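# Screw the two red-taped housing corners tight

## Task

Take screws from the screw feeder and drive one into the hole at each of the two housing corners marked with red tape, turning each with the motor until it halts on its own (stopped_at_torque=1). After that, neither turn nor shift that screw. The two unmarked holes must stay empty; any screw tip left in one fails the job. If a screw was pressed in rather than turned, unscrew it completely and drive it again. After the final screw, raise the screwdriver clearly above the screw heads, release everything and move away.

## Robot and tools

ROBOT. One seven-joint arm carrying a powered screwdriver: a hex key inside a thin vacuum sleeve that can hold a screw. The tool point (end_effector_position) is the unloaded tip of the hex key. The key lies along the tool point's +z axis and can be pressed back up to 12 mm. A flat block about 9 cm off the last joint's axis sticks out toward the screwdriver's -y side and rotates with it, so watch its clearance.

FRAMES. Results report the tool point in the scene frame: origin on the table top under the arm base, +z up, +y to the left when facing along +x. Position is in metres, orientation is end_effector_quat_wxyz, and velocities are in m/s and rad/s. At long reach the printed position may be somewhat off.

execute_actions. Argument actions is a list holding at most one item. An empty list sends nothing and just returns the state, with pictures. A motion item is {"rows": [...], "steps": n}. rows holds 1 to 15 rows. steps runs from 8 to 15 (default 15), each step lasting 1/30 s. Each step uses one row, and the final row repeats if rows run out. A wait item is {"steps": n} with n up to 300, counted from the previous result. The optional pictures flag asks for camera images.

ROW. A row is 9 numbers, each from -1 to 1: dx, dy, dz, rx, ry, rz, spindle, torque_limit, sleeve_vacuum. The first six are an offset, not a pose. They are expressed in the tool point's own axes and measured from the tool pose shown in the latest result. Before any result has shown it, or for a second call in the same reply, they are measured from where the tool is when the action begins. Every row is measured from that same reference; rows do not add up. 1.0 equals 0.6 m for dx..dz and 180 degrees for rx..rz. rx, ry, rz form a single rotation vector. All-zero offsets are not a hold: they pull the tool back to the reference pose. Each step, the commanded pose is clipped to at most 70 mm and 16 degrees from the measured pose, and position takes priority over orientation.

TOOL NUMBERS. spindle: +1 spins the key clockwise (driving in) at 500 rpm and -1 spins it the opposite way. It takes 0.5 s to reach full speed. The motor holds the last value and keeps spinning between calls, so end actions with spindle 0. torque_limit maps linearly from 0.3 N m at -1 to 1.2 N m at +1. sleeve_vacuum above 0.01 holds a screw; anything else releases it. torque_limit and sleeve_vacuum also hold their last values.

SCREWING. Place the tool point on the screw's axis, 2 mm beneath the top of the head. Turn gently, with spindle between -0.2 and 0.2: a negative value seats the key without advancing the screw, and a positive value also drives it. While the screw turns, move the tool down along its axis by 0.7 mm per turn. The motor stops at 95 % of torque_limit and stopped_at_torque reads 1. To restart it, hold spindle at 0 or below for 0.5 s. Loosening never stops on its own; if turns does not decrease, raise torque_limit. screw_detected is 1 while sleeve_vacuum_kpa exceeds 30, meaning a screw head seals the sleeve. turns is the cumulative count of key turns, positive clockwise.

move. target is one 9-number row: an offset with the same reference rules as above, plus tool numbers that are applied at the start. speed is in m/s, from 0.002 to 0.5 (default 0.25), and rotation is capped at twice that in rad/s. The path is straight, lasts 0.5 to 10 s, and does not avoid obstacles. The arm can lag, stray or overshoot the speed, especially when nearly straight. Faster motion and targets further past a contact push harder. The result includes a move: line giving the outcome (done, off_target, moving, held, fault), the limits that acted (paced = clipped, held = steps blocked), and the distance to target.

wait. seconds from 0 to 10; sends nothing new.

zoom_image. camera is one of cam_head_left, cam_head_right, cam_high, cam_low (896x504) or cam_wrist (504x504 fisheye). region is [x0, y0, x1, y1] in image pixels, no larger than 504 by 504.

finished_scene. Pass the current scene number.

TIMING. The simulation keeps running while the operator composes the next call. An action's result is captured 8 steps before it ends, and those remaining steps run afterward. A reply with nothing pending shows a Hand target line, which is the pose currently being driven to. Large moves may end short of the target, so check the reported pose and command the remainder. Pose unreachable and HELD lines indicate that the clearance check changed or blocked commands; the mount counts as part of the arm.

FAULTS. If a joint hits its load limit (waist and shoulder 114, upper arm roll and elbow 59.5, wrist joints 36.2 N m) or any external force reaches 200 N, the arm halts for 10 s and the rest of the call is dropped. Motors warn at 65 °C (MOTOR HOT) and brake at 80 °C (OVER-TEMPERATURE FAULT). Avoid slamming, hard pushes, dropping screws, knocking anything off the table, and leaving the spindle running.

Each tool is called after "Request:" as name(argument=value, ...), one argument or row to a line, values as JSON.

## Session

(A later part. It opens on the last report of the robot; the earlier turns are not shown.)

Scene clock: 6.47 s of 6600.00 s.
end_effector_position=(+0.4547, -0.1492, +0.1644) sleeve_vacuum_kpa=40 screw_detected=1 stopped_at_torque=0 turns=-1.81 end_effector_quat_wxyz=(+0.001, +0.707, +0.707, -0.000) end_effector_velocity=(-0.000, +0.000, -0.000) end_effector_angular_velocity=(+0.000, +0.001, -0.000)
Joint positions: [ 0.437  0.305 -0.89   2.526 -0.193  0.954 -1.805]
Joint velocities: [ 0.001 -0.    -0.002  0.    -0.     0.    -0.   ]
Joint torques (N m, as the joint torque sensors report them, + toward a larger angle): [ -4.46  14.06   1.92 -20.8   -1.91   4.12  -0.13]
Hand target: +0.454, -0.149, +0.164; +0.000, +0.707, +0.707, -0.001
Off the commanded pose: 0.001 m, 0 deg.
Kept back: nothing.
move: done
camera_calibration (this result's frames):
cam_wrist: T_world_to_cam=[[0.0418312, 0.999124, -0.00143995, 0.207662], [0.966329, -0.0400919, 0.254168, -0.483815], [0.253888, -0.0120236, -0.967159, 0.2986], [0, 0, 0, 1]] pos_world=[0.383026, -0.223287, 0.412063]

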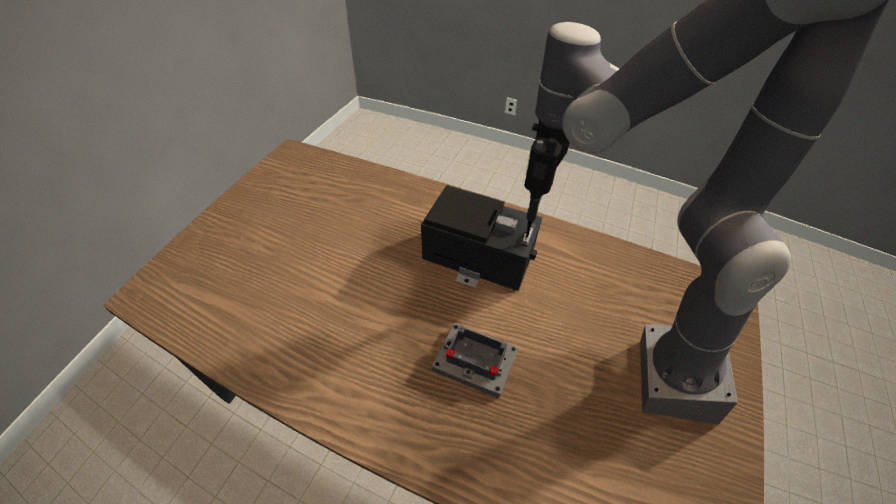

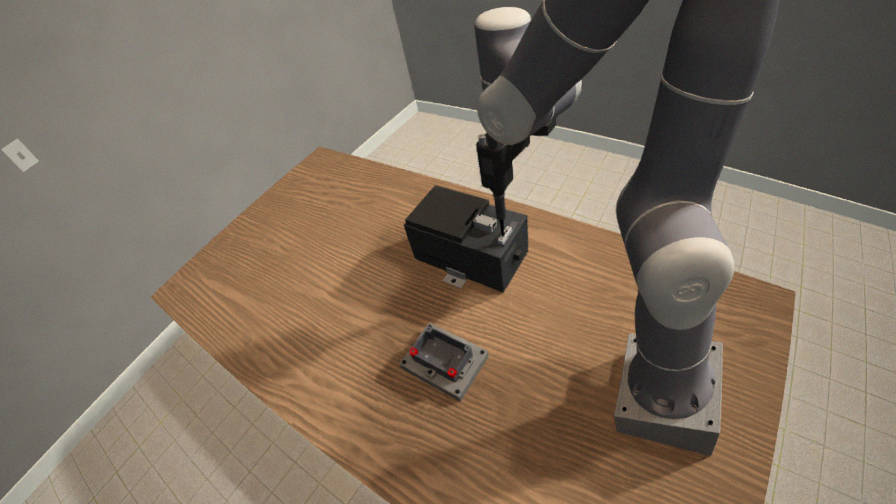

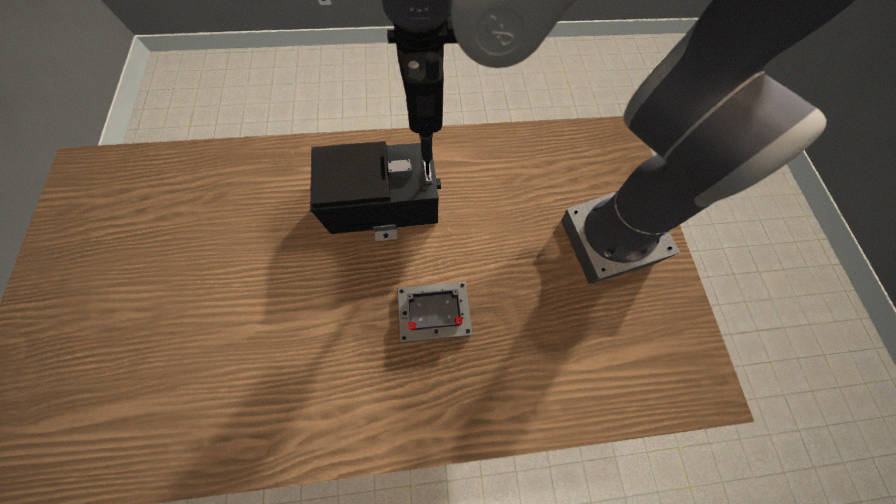

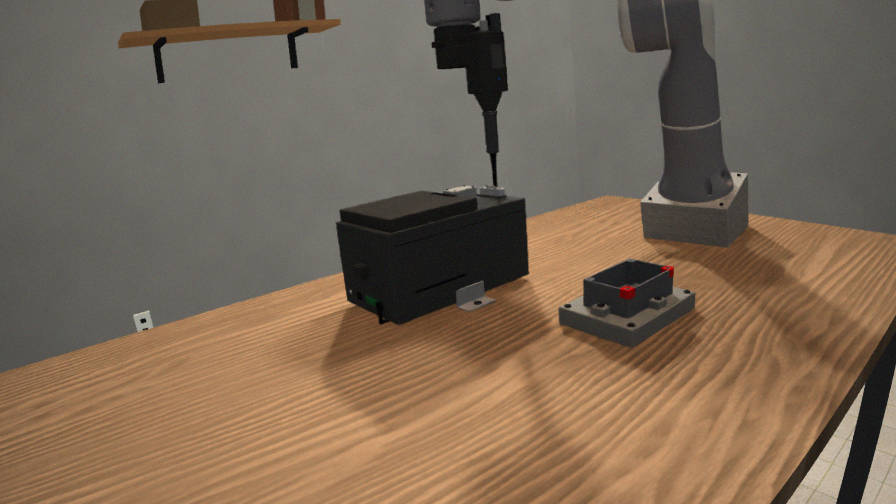

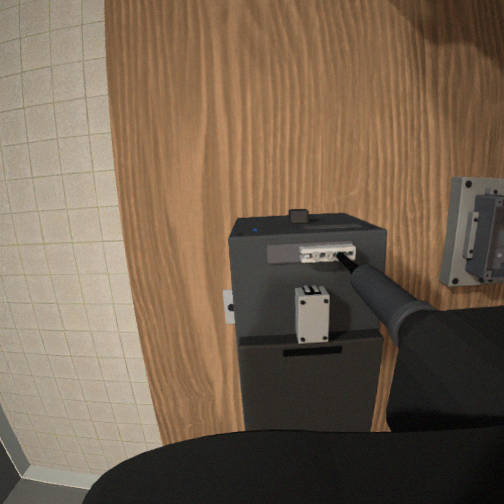

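Request:
move(
  target=[0,0,-0.07,0,0,0,0,0,1],
  speed=0.08,
)

Request:
move(
  target=[0.533,0.105,0.186,0,0,0,0,0,1],
)

Request:
zoom_image(
  camera="cam_wrist",
  region=[300, 220, 380, 300],
)

Scene clock: 7.57 s of 6600.00 s.
end_effector_position=(+0.4547, -0.1491, +0.2064) sleeve_vacuum_kpa=40 screw_detected=1 stopped_at_torque=0 turns=-2.14 end_effector_quat_wxyz=(+0.001, +0.707, +0.707, -0.000) end_effector_velocity=(-0.000, +0.000, +0.000) end_effector_angular_velocity=(-0.000, +0.001, +0.001)
Joint positions: [ 0.353  0.426 -0.779  2.486 -0.258  0.797 -1.74 ]
Joint velocities: [-0.001  0.     0.002 -0.     0.    -0.001 -0.001]
Joint torques (N m, as the joint torque sensors report them, + toward a larger angle): [ -7.23  15.06   5.   -27.    -3.88   4.14   0.22]
Hand target: +0.455, -0.149, +0.206; +0.001, +0.707, +0.707, -0.001
Off the commanded pose: 0.000 m, 0 deg.
Kept back: nothing.
move: done
camera_calibration (this result's frames):
cam_wrist: T_world_to_cam=[[0.0419411, 0.999119, -0.00137979, 0.207556], [0.966289, -0.0402118, 0.254299, -0.494526], [0.25402, -0.0119989, -0.967125, 0.339156], [0, 0, 0, 1]] pos_world=[0.382998, -0.223189, 0.45405]

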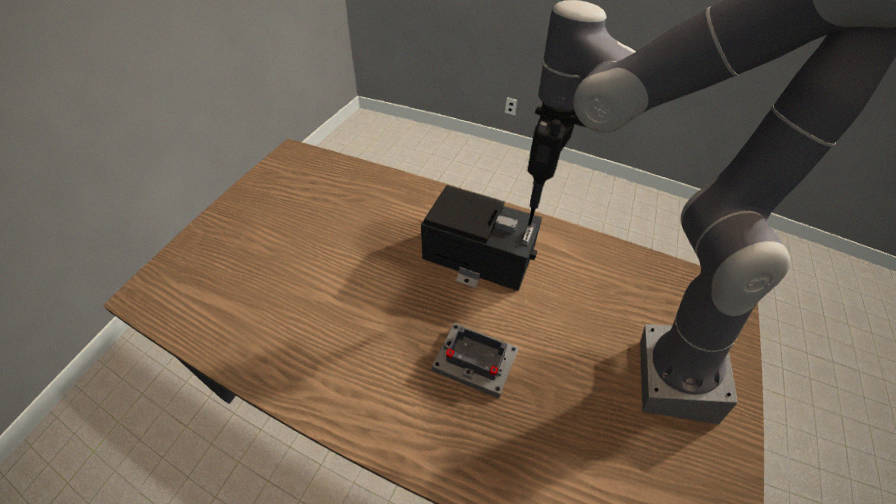

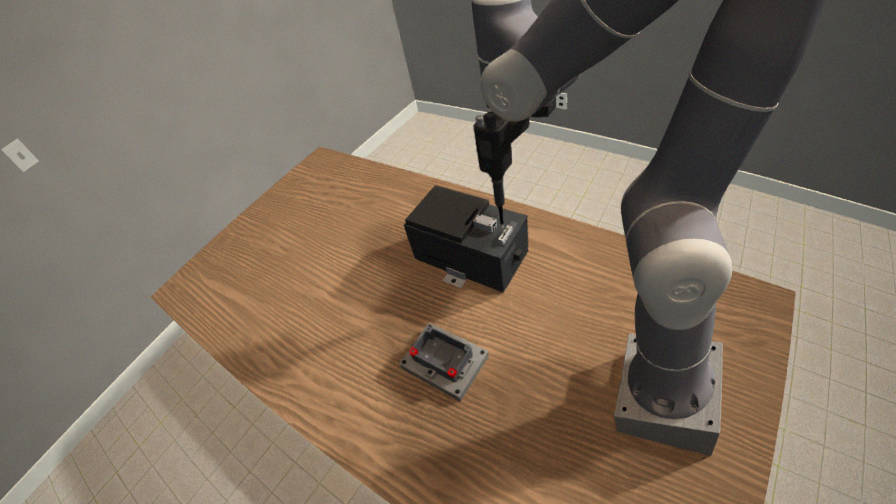

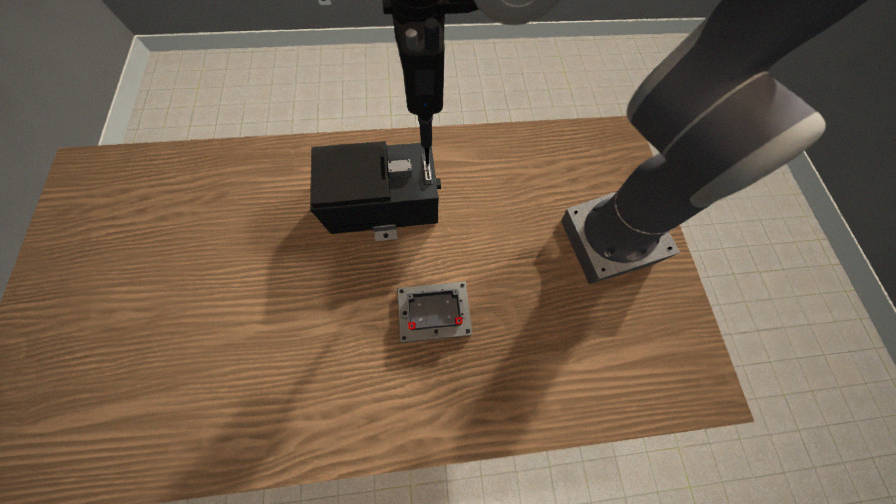

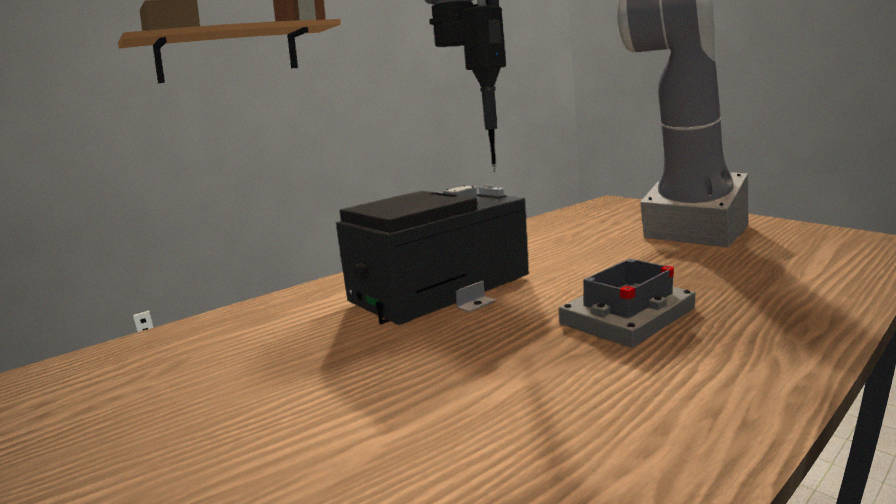

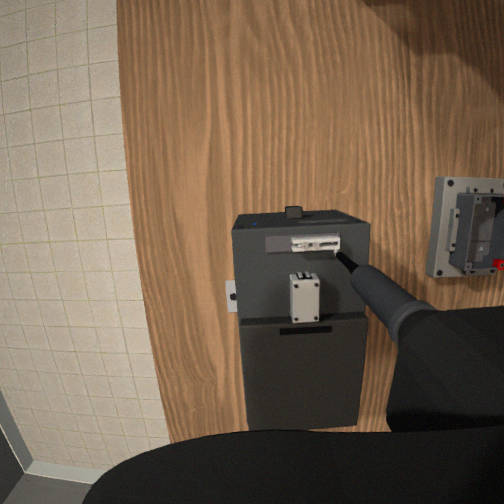

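Scene clock: 9.40 s of 6600.00 s.
end_effector_position=(+0.5171, +0.1710, +0.0941) sleeve_vacuum_kpa=40 screw_detected=1 stopped_at_torque=0 turns=-2.14 end_effector_quat_wxyz=(-0.000, +0.707, +0.707, -0.000) end_effector_velocity=(+0.001, +0.000, +0.000) end_effector_angular_velocity=(+0.001, -0.001, -0.001)
Joint positions: [ 0.76  -0.032 -0.427  2.493 -0.099  1.179 -1.075]
Joint velocities: [-0.    -0.    -0.    -0.001  0.001  0.    -0.001]
Joint torques (N m, as the joint torque sensors report them, + toward a larger angle): [ -1.28  28.9    0.53 -18.87  -0.83   5.42  -0.23]
Hand target: +0.517, +0.171, +0.094; -0.000, +0.707, +0.707, -0.000
Off the commanded pose: 0.001 m, 0 deg.
Kept back: nothing.
move: done
camera_calibration (this result's frames):
cam_wrist: T_world_to_cam=[[0.0418422, 0.999124, 0.0000280173, -0.115089], [0.966619, -0.040488, 0.252999, -0.513409], [0.252778, -0.0105589, -0.967467, 0.219034], [0, 0, 0, 1]] pos_world=[0.445719, 0.0965141, 0.341803]

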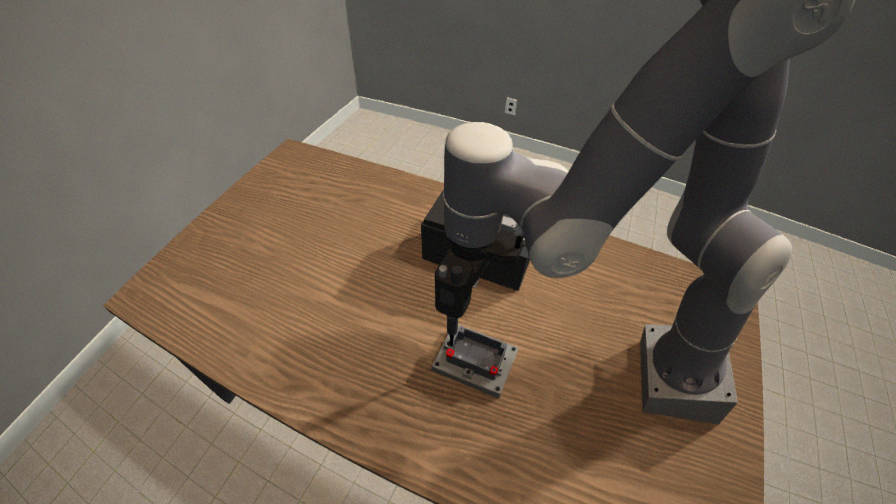

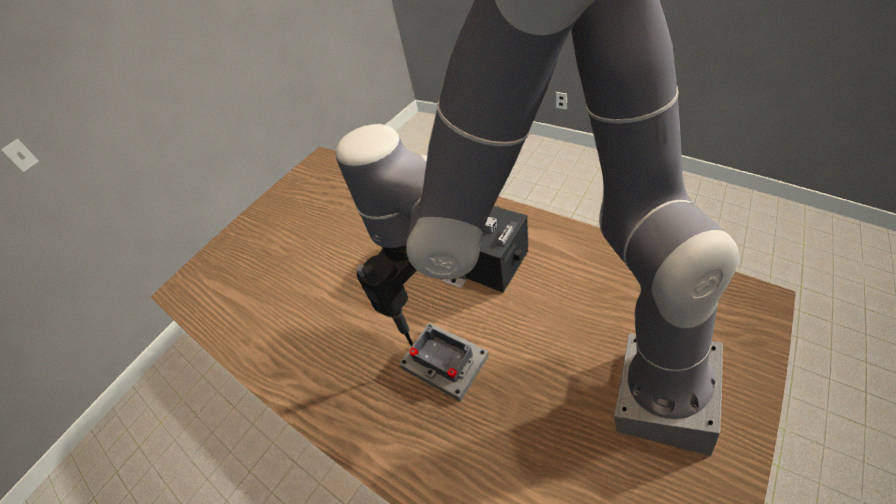

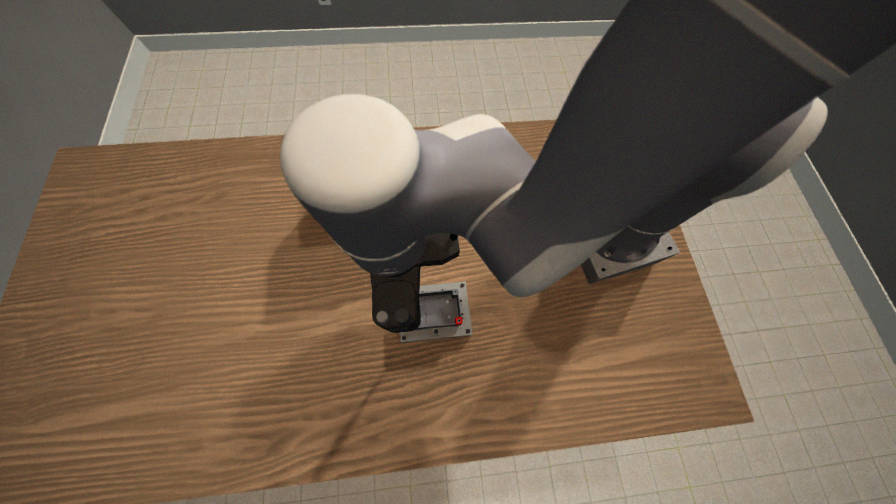

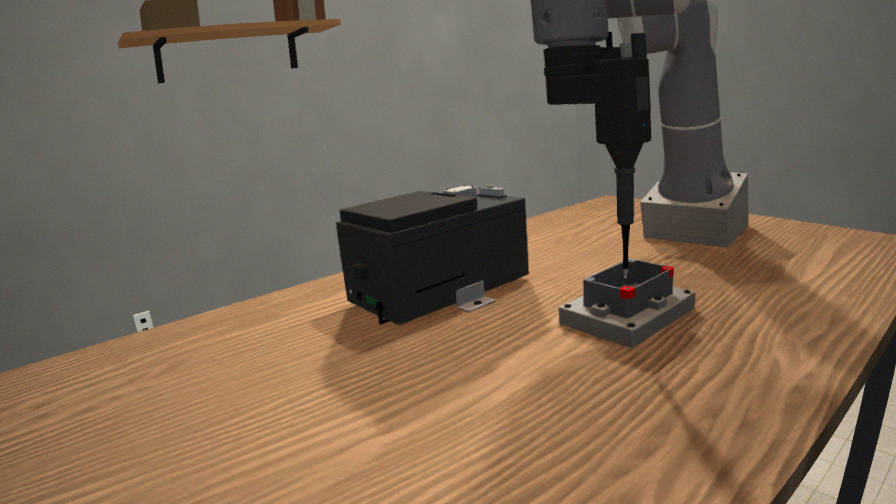

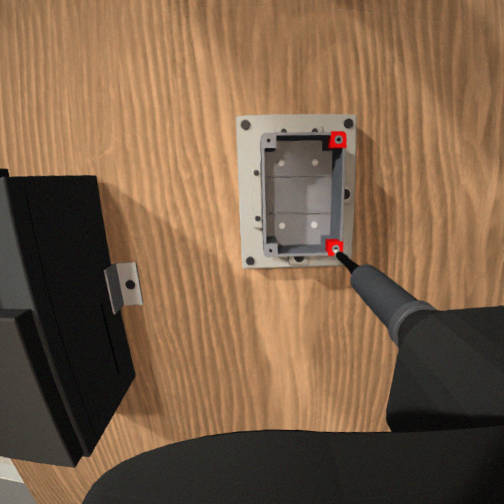

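Region (300, 220, 380, 300) of cam_wrist's 504x504 image, scaled by 6.300, with more detail than that image has.

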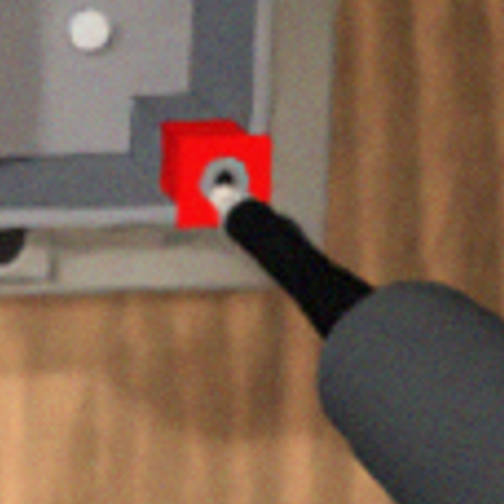

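Request:
move(
  target=[0.0105,0.0035,0.012,0,0,0,0,0,1],
  speed=0.05,
)

Request:
zoom_image(
  camera="cam_wrist",
  region=[300, 220, 380, 300],
)

Request:
zoom_image(
  camera="cam_low",
  region=[595, 245, 655, 305],
)

Request:
zoom_image(
  camera="cam_head_left",
  region=[430, 325, 470, 365],
)

Request:
zoom_image(
  camera="cam_head_right",
  region=[392, 325, 432, 365],
)

Scene clock: 10.63 s of 6600.00 s.
end_effector_position=(+0.5191, +0.1771, +0.0869) sleeve_vacuum_kpa=40 screw_detected=1 stopped_at_torque=0 turns=-2.14 end_effector_quat_wxyz=(-0.000, +0.707, +0.707, -0.000) end_effector_velocity=(+0.000, +0.000, -0.000) end_effector_angular_velocity=(+0.000, -0.000, +0.001)
Joint positions: [ 0.769 -0.065 -0.423  2.481 -0.076  1.196 -1.08 ]
Joint velocities: [ 0.    -0.001  0.    -0.001  0.001  0.    -0.001]
Joint torques (N m, as the joint torque sensors report them, + toward a larger angle): [  0.36  30.21   1.73 -18.2   -0.99   5.41  -0.37]
Hand target: +0.519, +0.177, +0.087; -0.000, +0.707, +0.707, -0.000
Off the commanded pose: 0.000 m, 0 deg.
Kept back: nothing.
move: done
camera_calibration (this result's frames):
cam_wrist: T_world_to_cam=[[0.0419235, 0.999121, -0.00024192, -0.121303], [0.966664, -0.0405004, 0.252826, -0.513282], [0.252594, -0.0108332, -0.967512, 0.211723], [0, 0, 0, 1]] pos_world=[0.447776, 0.102702, 0.334587]

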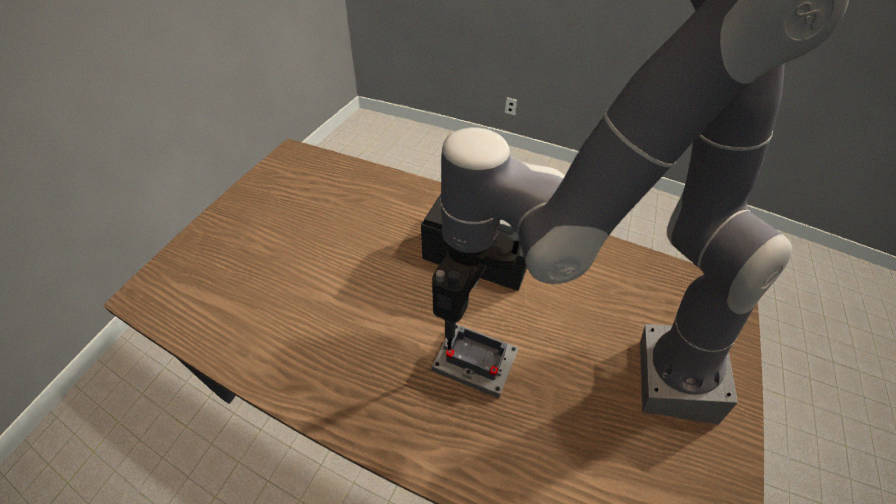

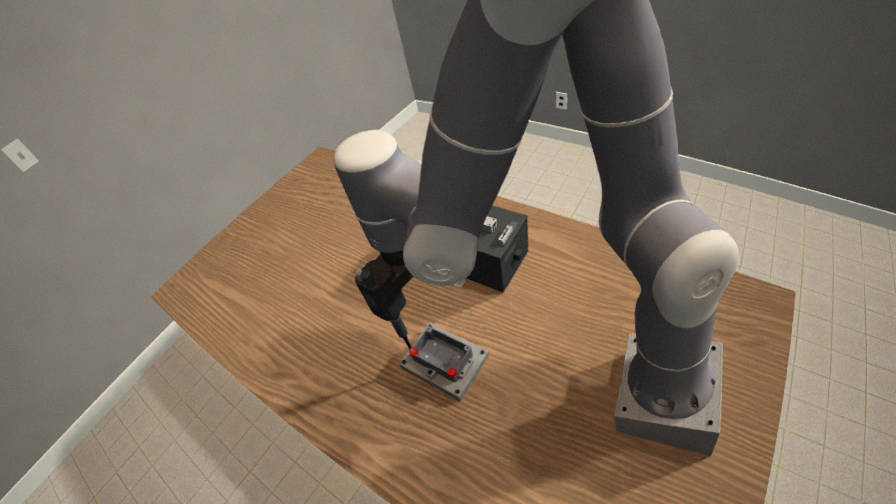

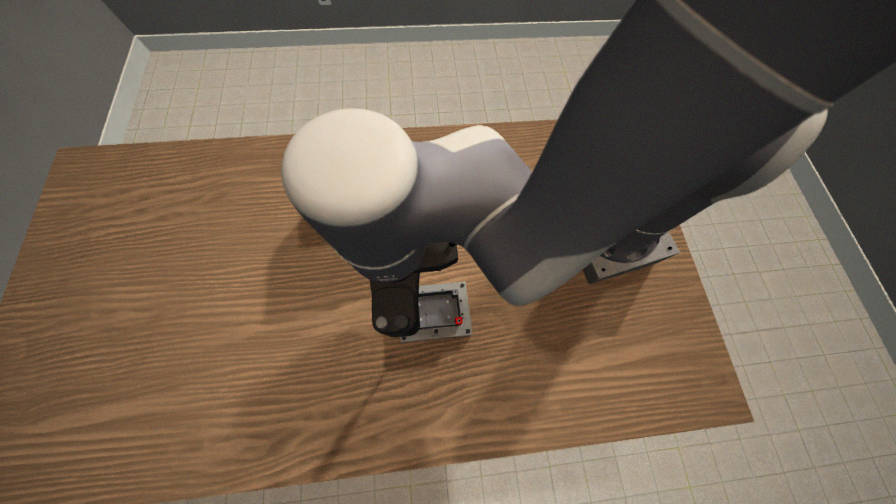

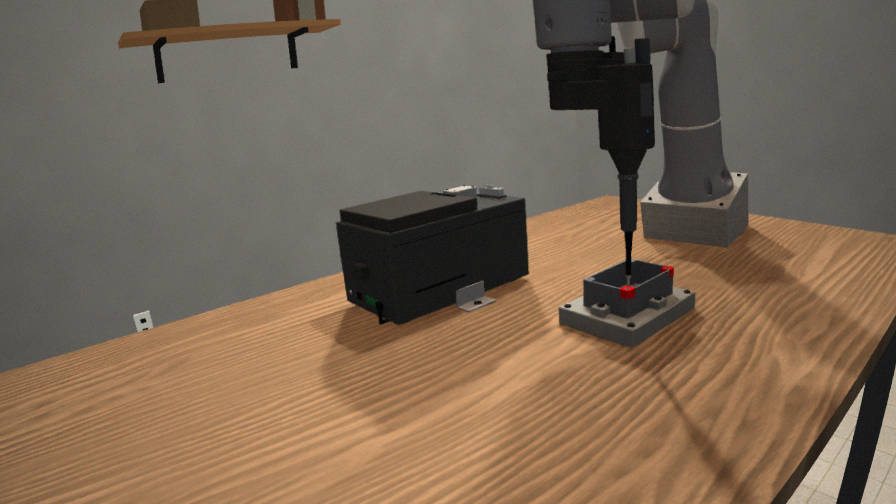

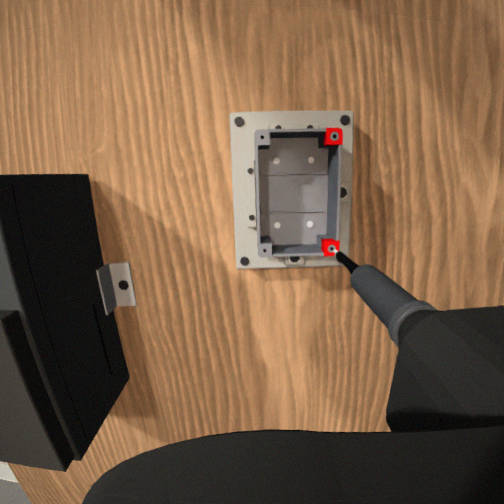

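Region (300, 220, 380, 300) of cam_wrist's 504x504 image, scaled by 6.300, with more detail than that image has.

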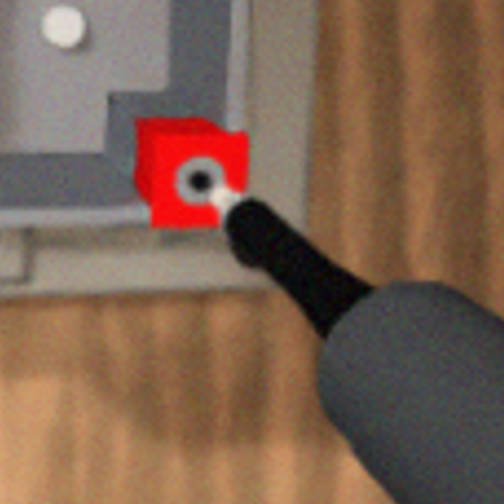

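Region (595, 245, 655, 305) of cam_low's 896x504 image, scaled by 8.400, with more detail than that image has.

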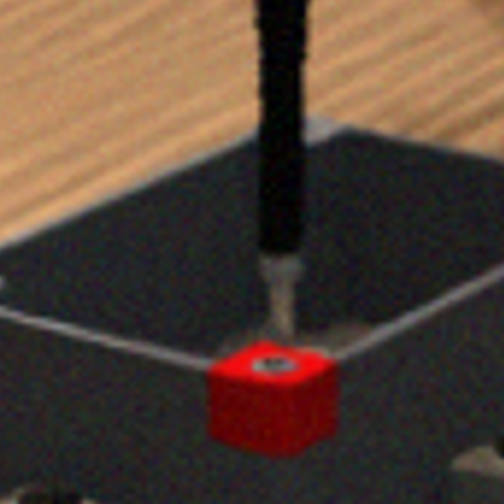

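Region (430, 325, 470, 365) of cam_head_left's 896x504 image, scaled by 12.600, with more detail than that image has.

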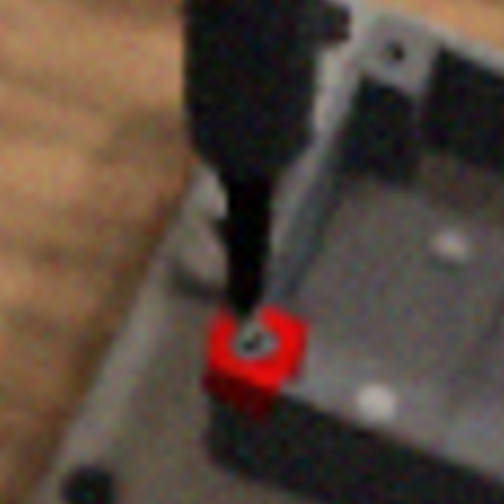

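Region (392, 325, 432, 365) of cam_head_right's 896x504 image, scaled by 12.600, with more detail than that image has.

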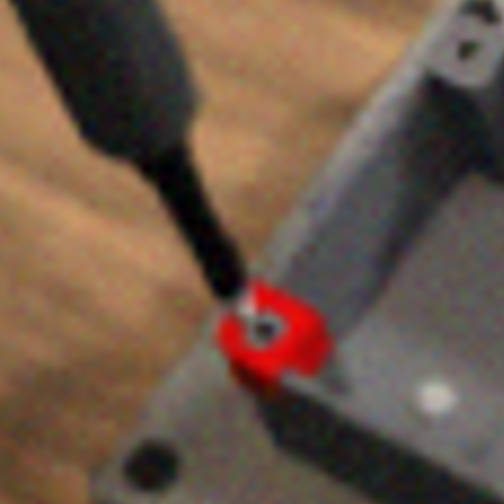

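Request:
move(
  target=[-0.0024,-0.001,0.003,0,0,0,0,0,1],
  speed=0.02,
)

Request:
zoom_image(
  camera="cam_wrist",
  region=[310, 225, 370, 285],
)

Request:
zoom_image(
  camera="cam_low",
  region=[595, 245, 655, 305],
)

Request:
zoom_image(
  camera="cam_head_left",
  region=[430, 325, 470, 365],
)

Request:
zoom_image(
  camera="cam_head_right",
  region=[392, 325, 432, 365],
)

Scene clock: 11.87 s of 6600.00 s.
end_effector_position=(+0.5186, +0.1758, +0.0851) sleeve_vacuum_kpa=40 screw_detected=1 stopped_at_torque=0 turns=-2.14 end_effector_quat_wxyz=(-0.000, +0.707, +0.707, -0.000) end_effector_velocity=(+0.000, -0.000, +0.000) end_effector_angular_velocity=(+0.000, -0.000, -0.001)
Joint positions: [ 0.767 -0.07  -0.423  2.482 -0.071  1.203 -1.086]
Joint velocities: [-0.001 -0.    -0.    -0.     0.     0.     0.   ]
Joint torques (N m, as the joint torque sensors report them, + toward a larger angle): [ -1.33  29.63   0.84 -16.92  -1.08   5.34  -0.31]
Hand target: +0.519, +0.176, +0.085; -0.000, +0.707, +0.707, -0.000
Off the commanded pose: 0.000 m, 0 deg.
Kept back: nothing.
move: done
camera_calibration (this result's frames):
cam_wrist: T_world_to_cam=[[0.0416071, 0.999134, -0.000311586, -0.119775], [0.966652, -0.0401755, 0.252924, -0.512429], [0.252693, -0.0108246, -0.967486, 0.210112], [0, 0, 0, 1]] pos_world=[0.44723, 0.101359, 0.332848]

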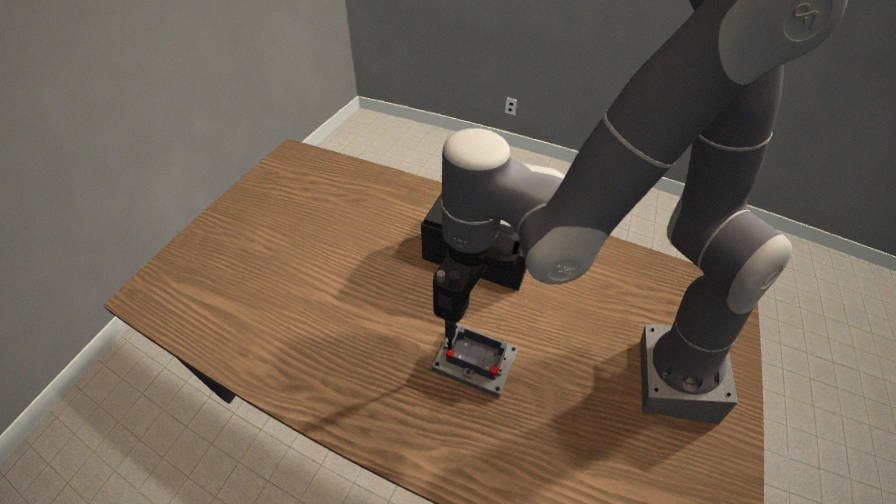

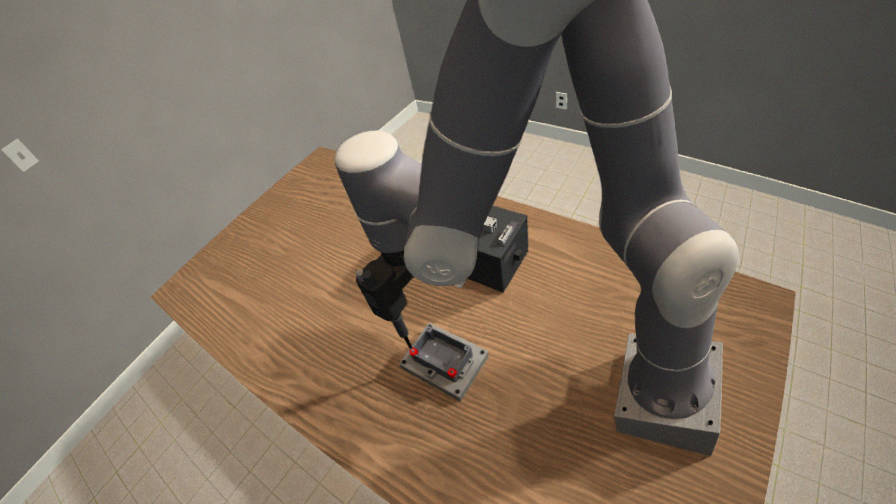

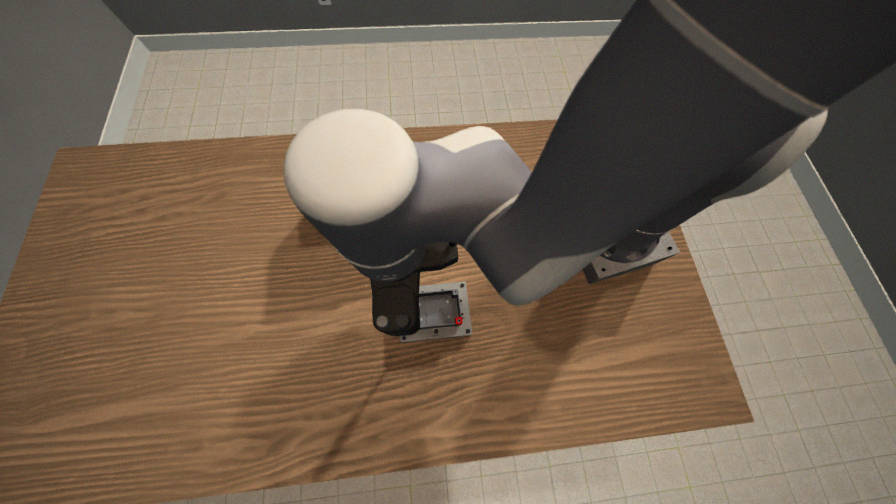

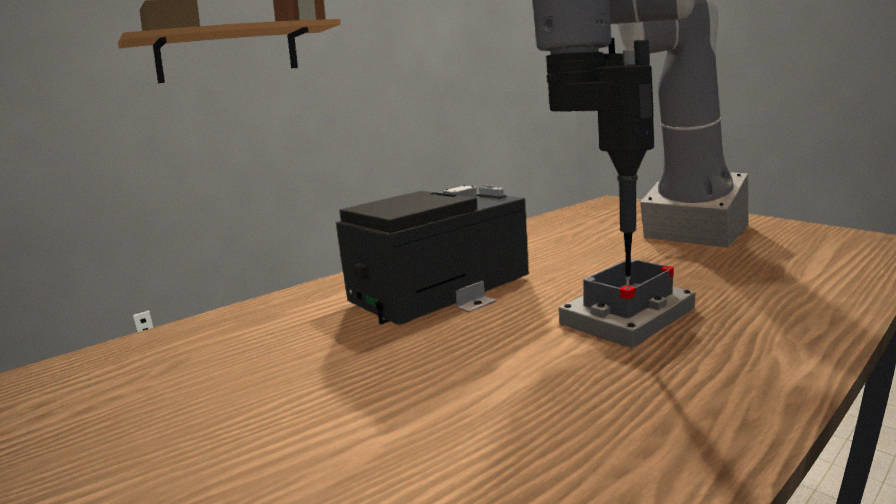

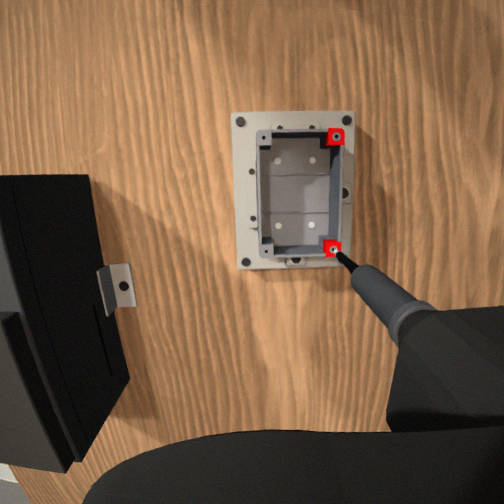

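Region (310, 225, 370, 285) of cam_wrist's 504x504 image, scaled by 8.400, with more detail than that image has.

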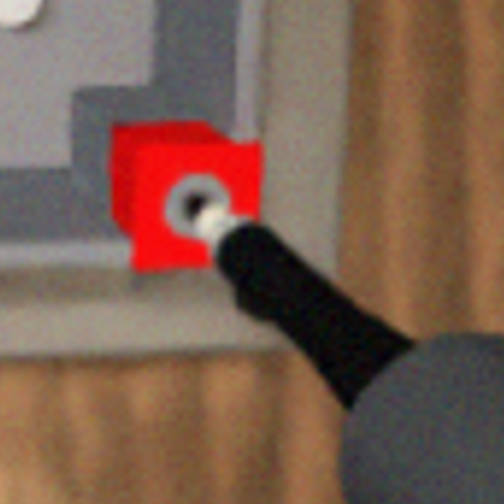

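Region (595, 245, 655, 305) of cam_low's 896x504 image, scaled by 8.400, with more detail than that image has.

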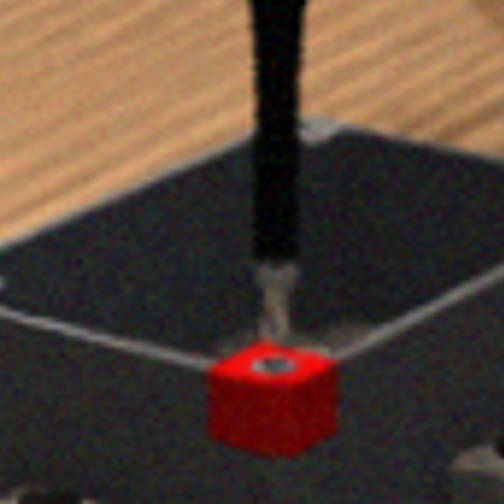

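Region (430, 325, 470, 365) of cam_head_left's 896x504 image, scaled by 12.600, with more detail than that image has.

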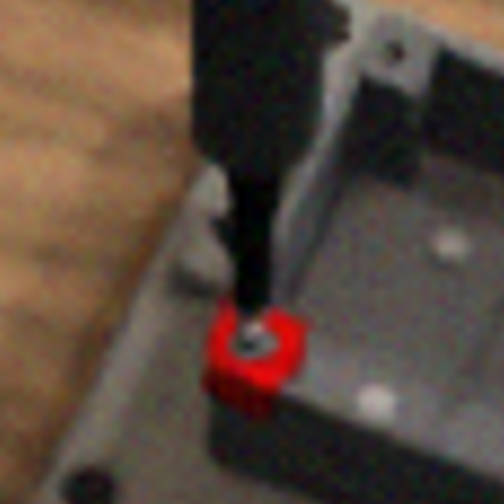

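Region (392, 325, 432, 365) of cam_head_right's 896x504 image, scaled by 12.600, with more detail than that image has.

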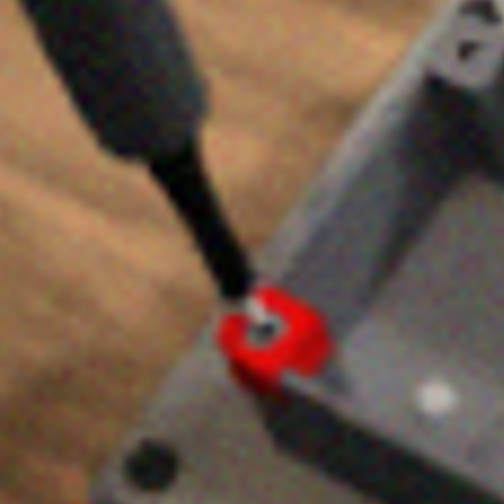

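Request:
move(
  target=[0,0,0.026,0,0,0,0.5,0,1],
  speed=0.003,
)

Request:
zoom_image(
  camera="cam_low",
  region=[595, 245, 655, 305],
)

Scene clock: 17.63 s of 6600.00 s.
end_effector_position=(+0.5182, +0.1754, +0.0694) sleeve_vacuum_kpa=39 screw_detected=1 stopped_at_torque=1 turns=18.09 end_effector_quat_wxyz=(-0.000, +0.707, +0.707, -0.001) end_effector_velocity=(-0.000, -0.000, -0.000) end_effector_angular_velocity=(+0.000, +0.000, +0.000)
Joint positions: [ 0.767 -0.131 -0.417  2.471 -0.013  1.247 -1.126]
Joint velocities: [-0.    -0.    -0.    -0.     0.     0.    -0.001]
Joint torques (N m, as the joint torque sensors report them, + toward a larger angle): [  0.57  30.7    1.29 -17.93  -0.75   6.07  -0.11]
Hand target: +0.519, +0.176, +0.070; -0.000, +0.707, +0.707, -0.000
Off the commanded pose: 0.001 m, 0 deg.
Kept back: nothing.
move: done
camera_calibration (this result's frames):
cam_wrist: T_world_to_cam=[[0.0417559, 0.999127, -0.000832532, -0.119417], [0.966834, -0.0401961, 0.252222, -0.508134], [0.251969, -0.0113367, -0.967669, 0.195445], [0, 0, 0, 1]] pos_world=[0.447021, 0.101104, 0.31719]

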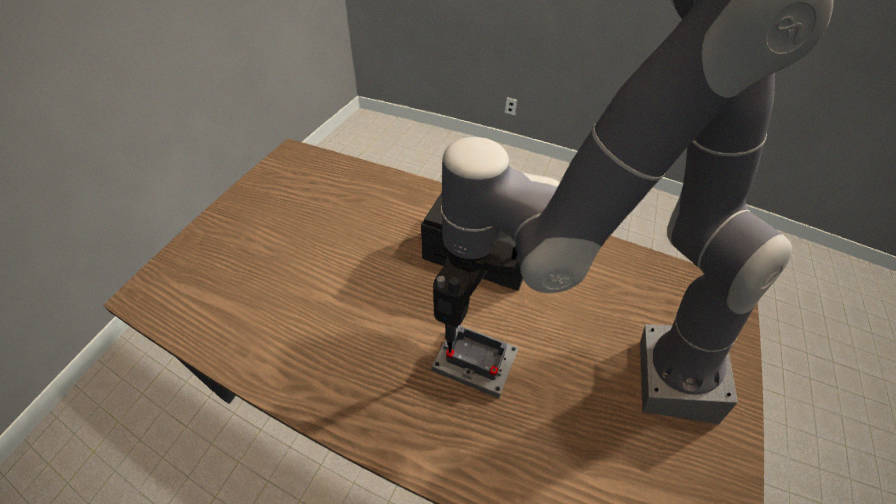

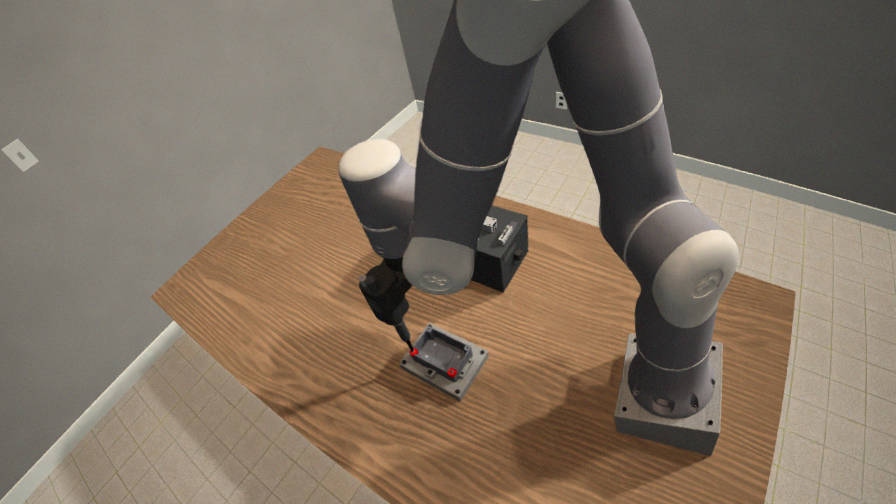

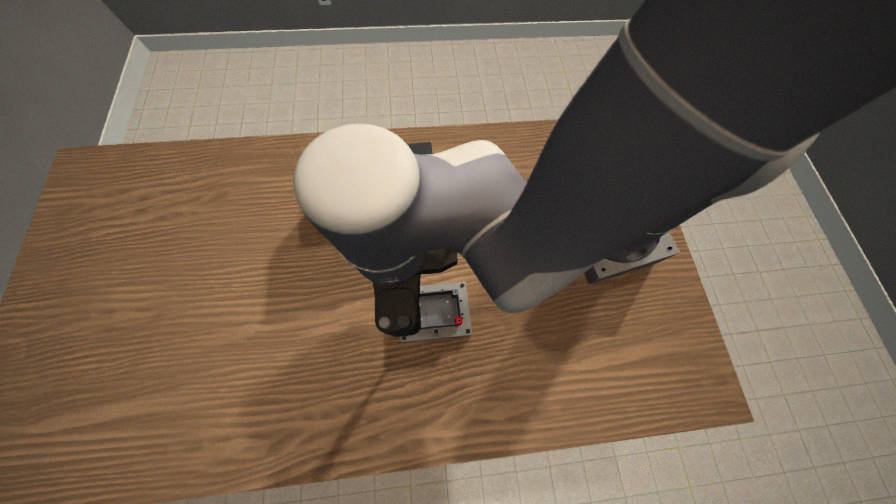

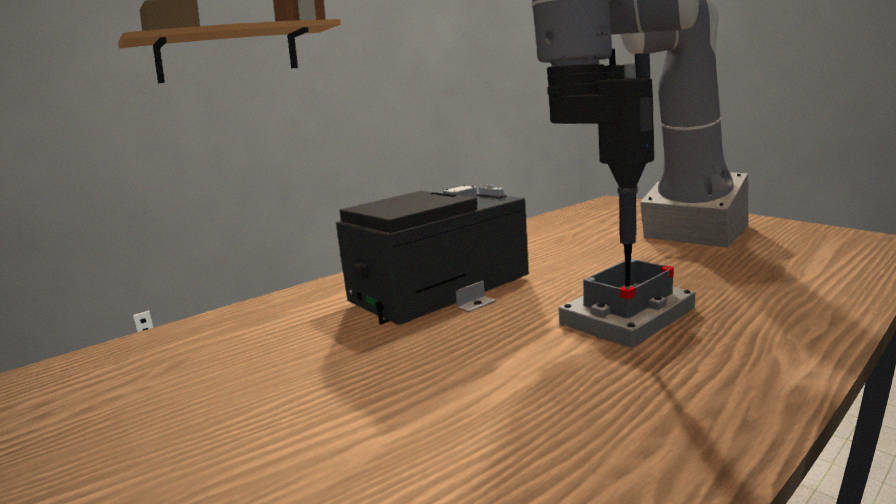

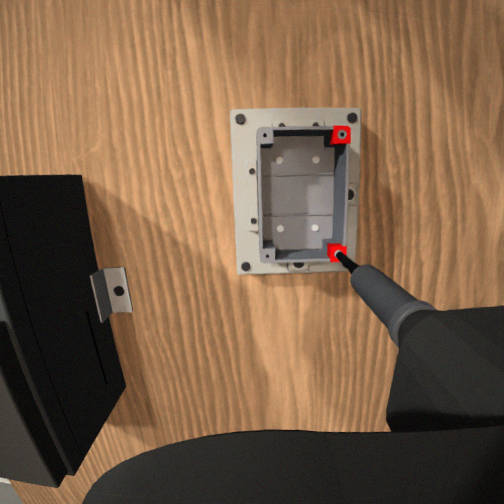

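Region (595, 245, 655, 305) of cam_low's 896x504 image, scaled by 8.400, with more detail than that image has.

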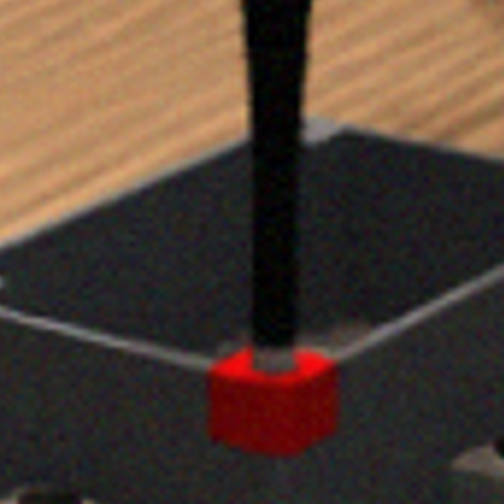

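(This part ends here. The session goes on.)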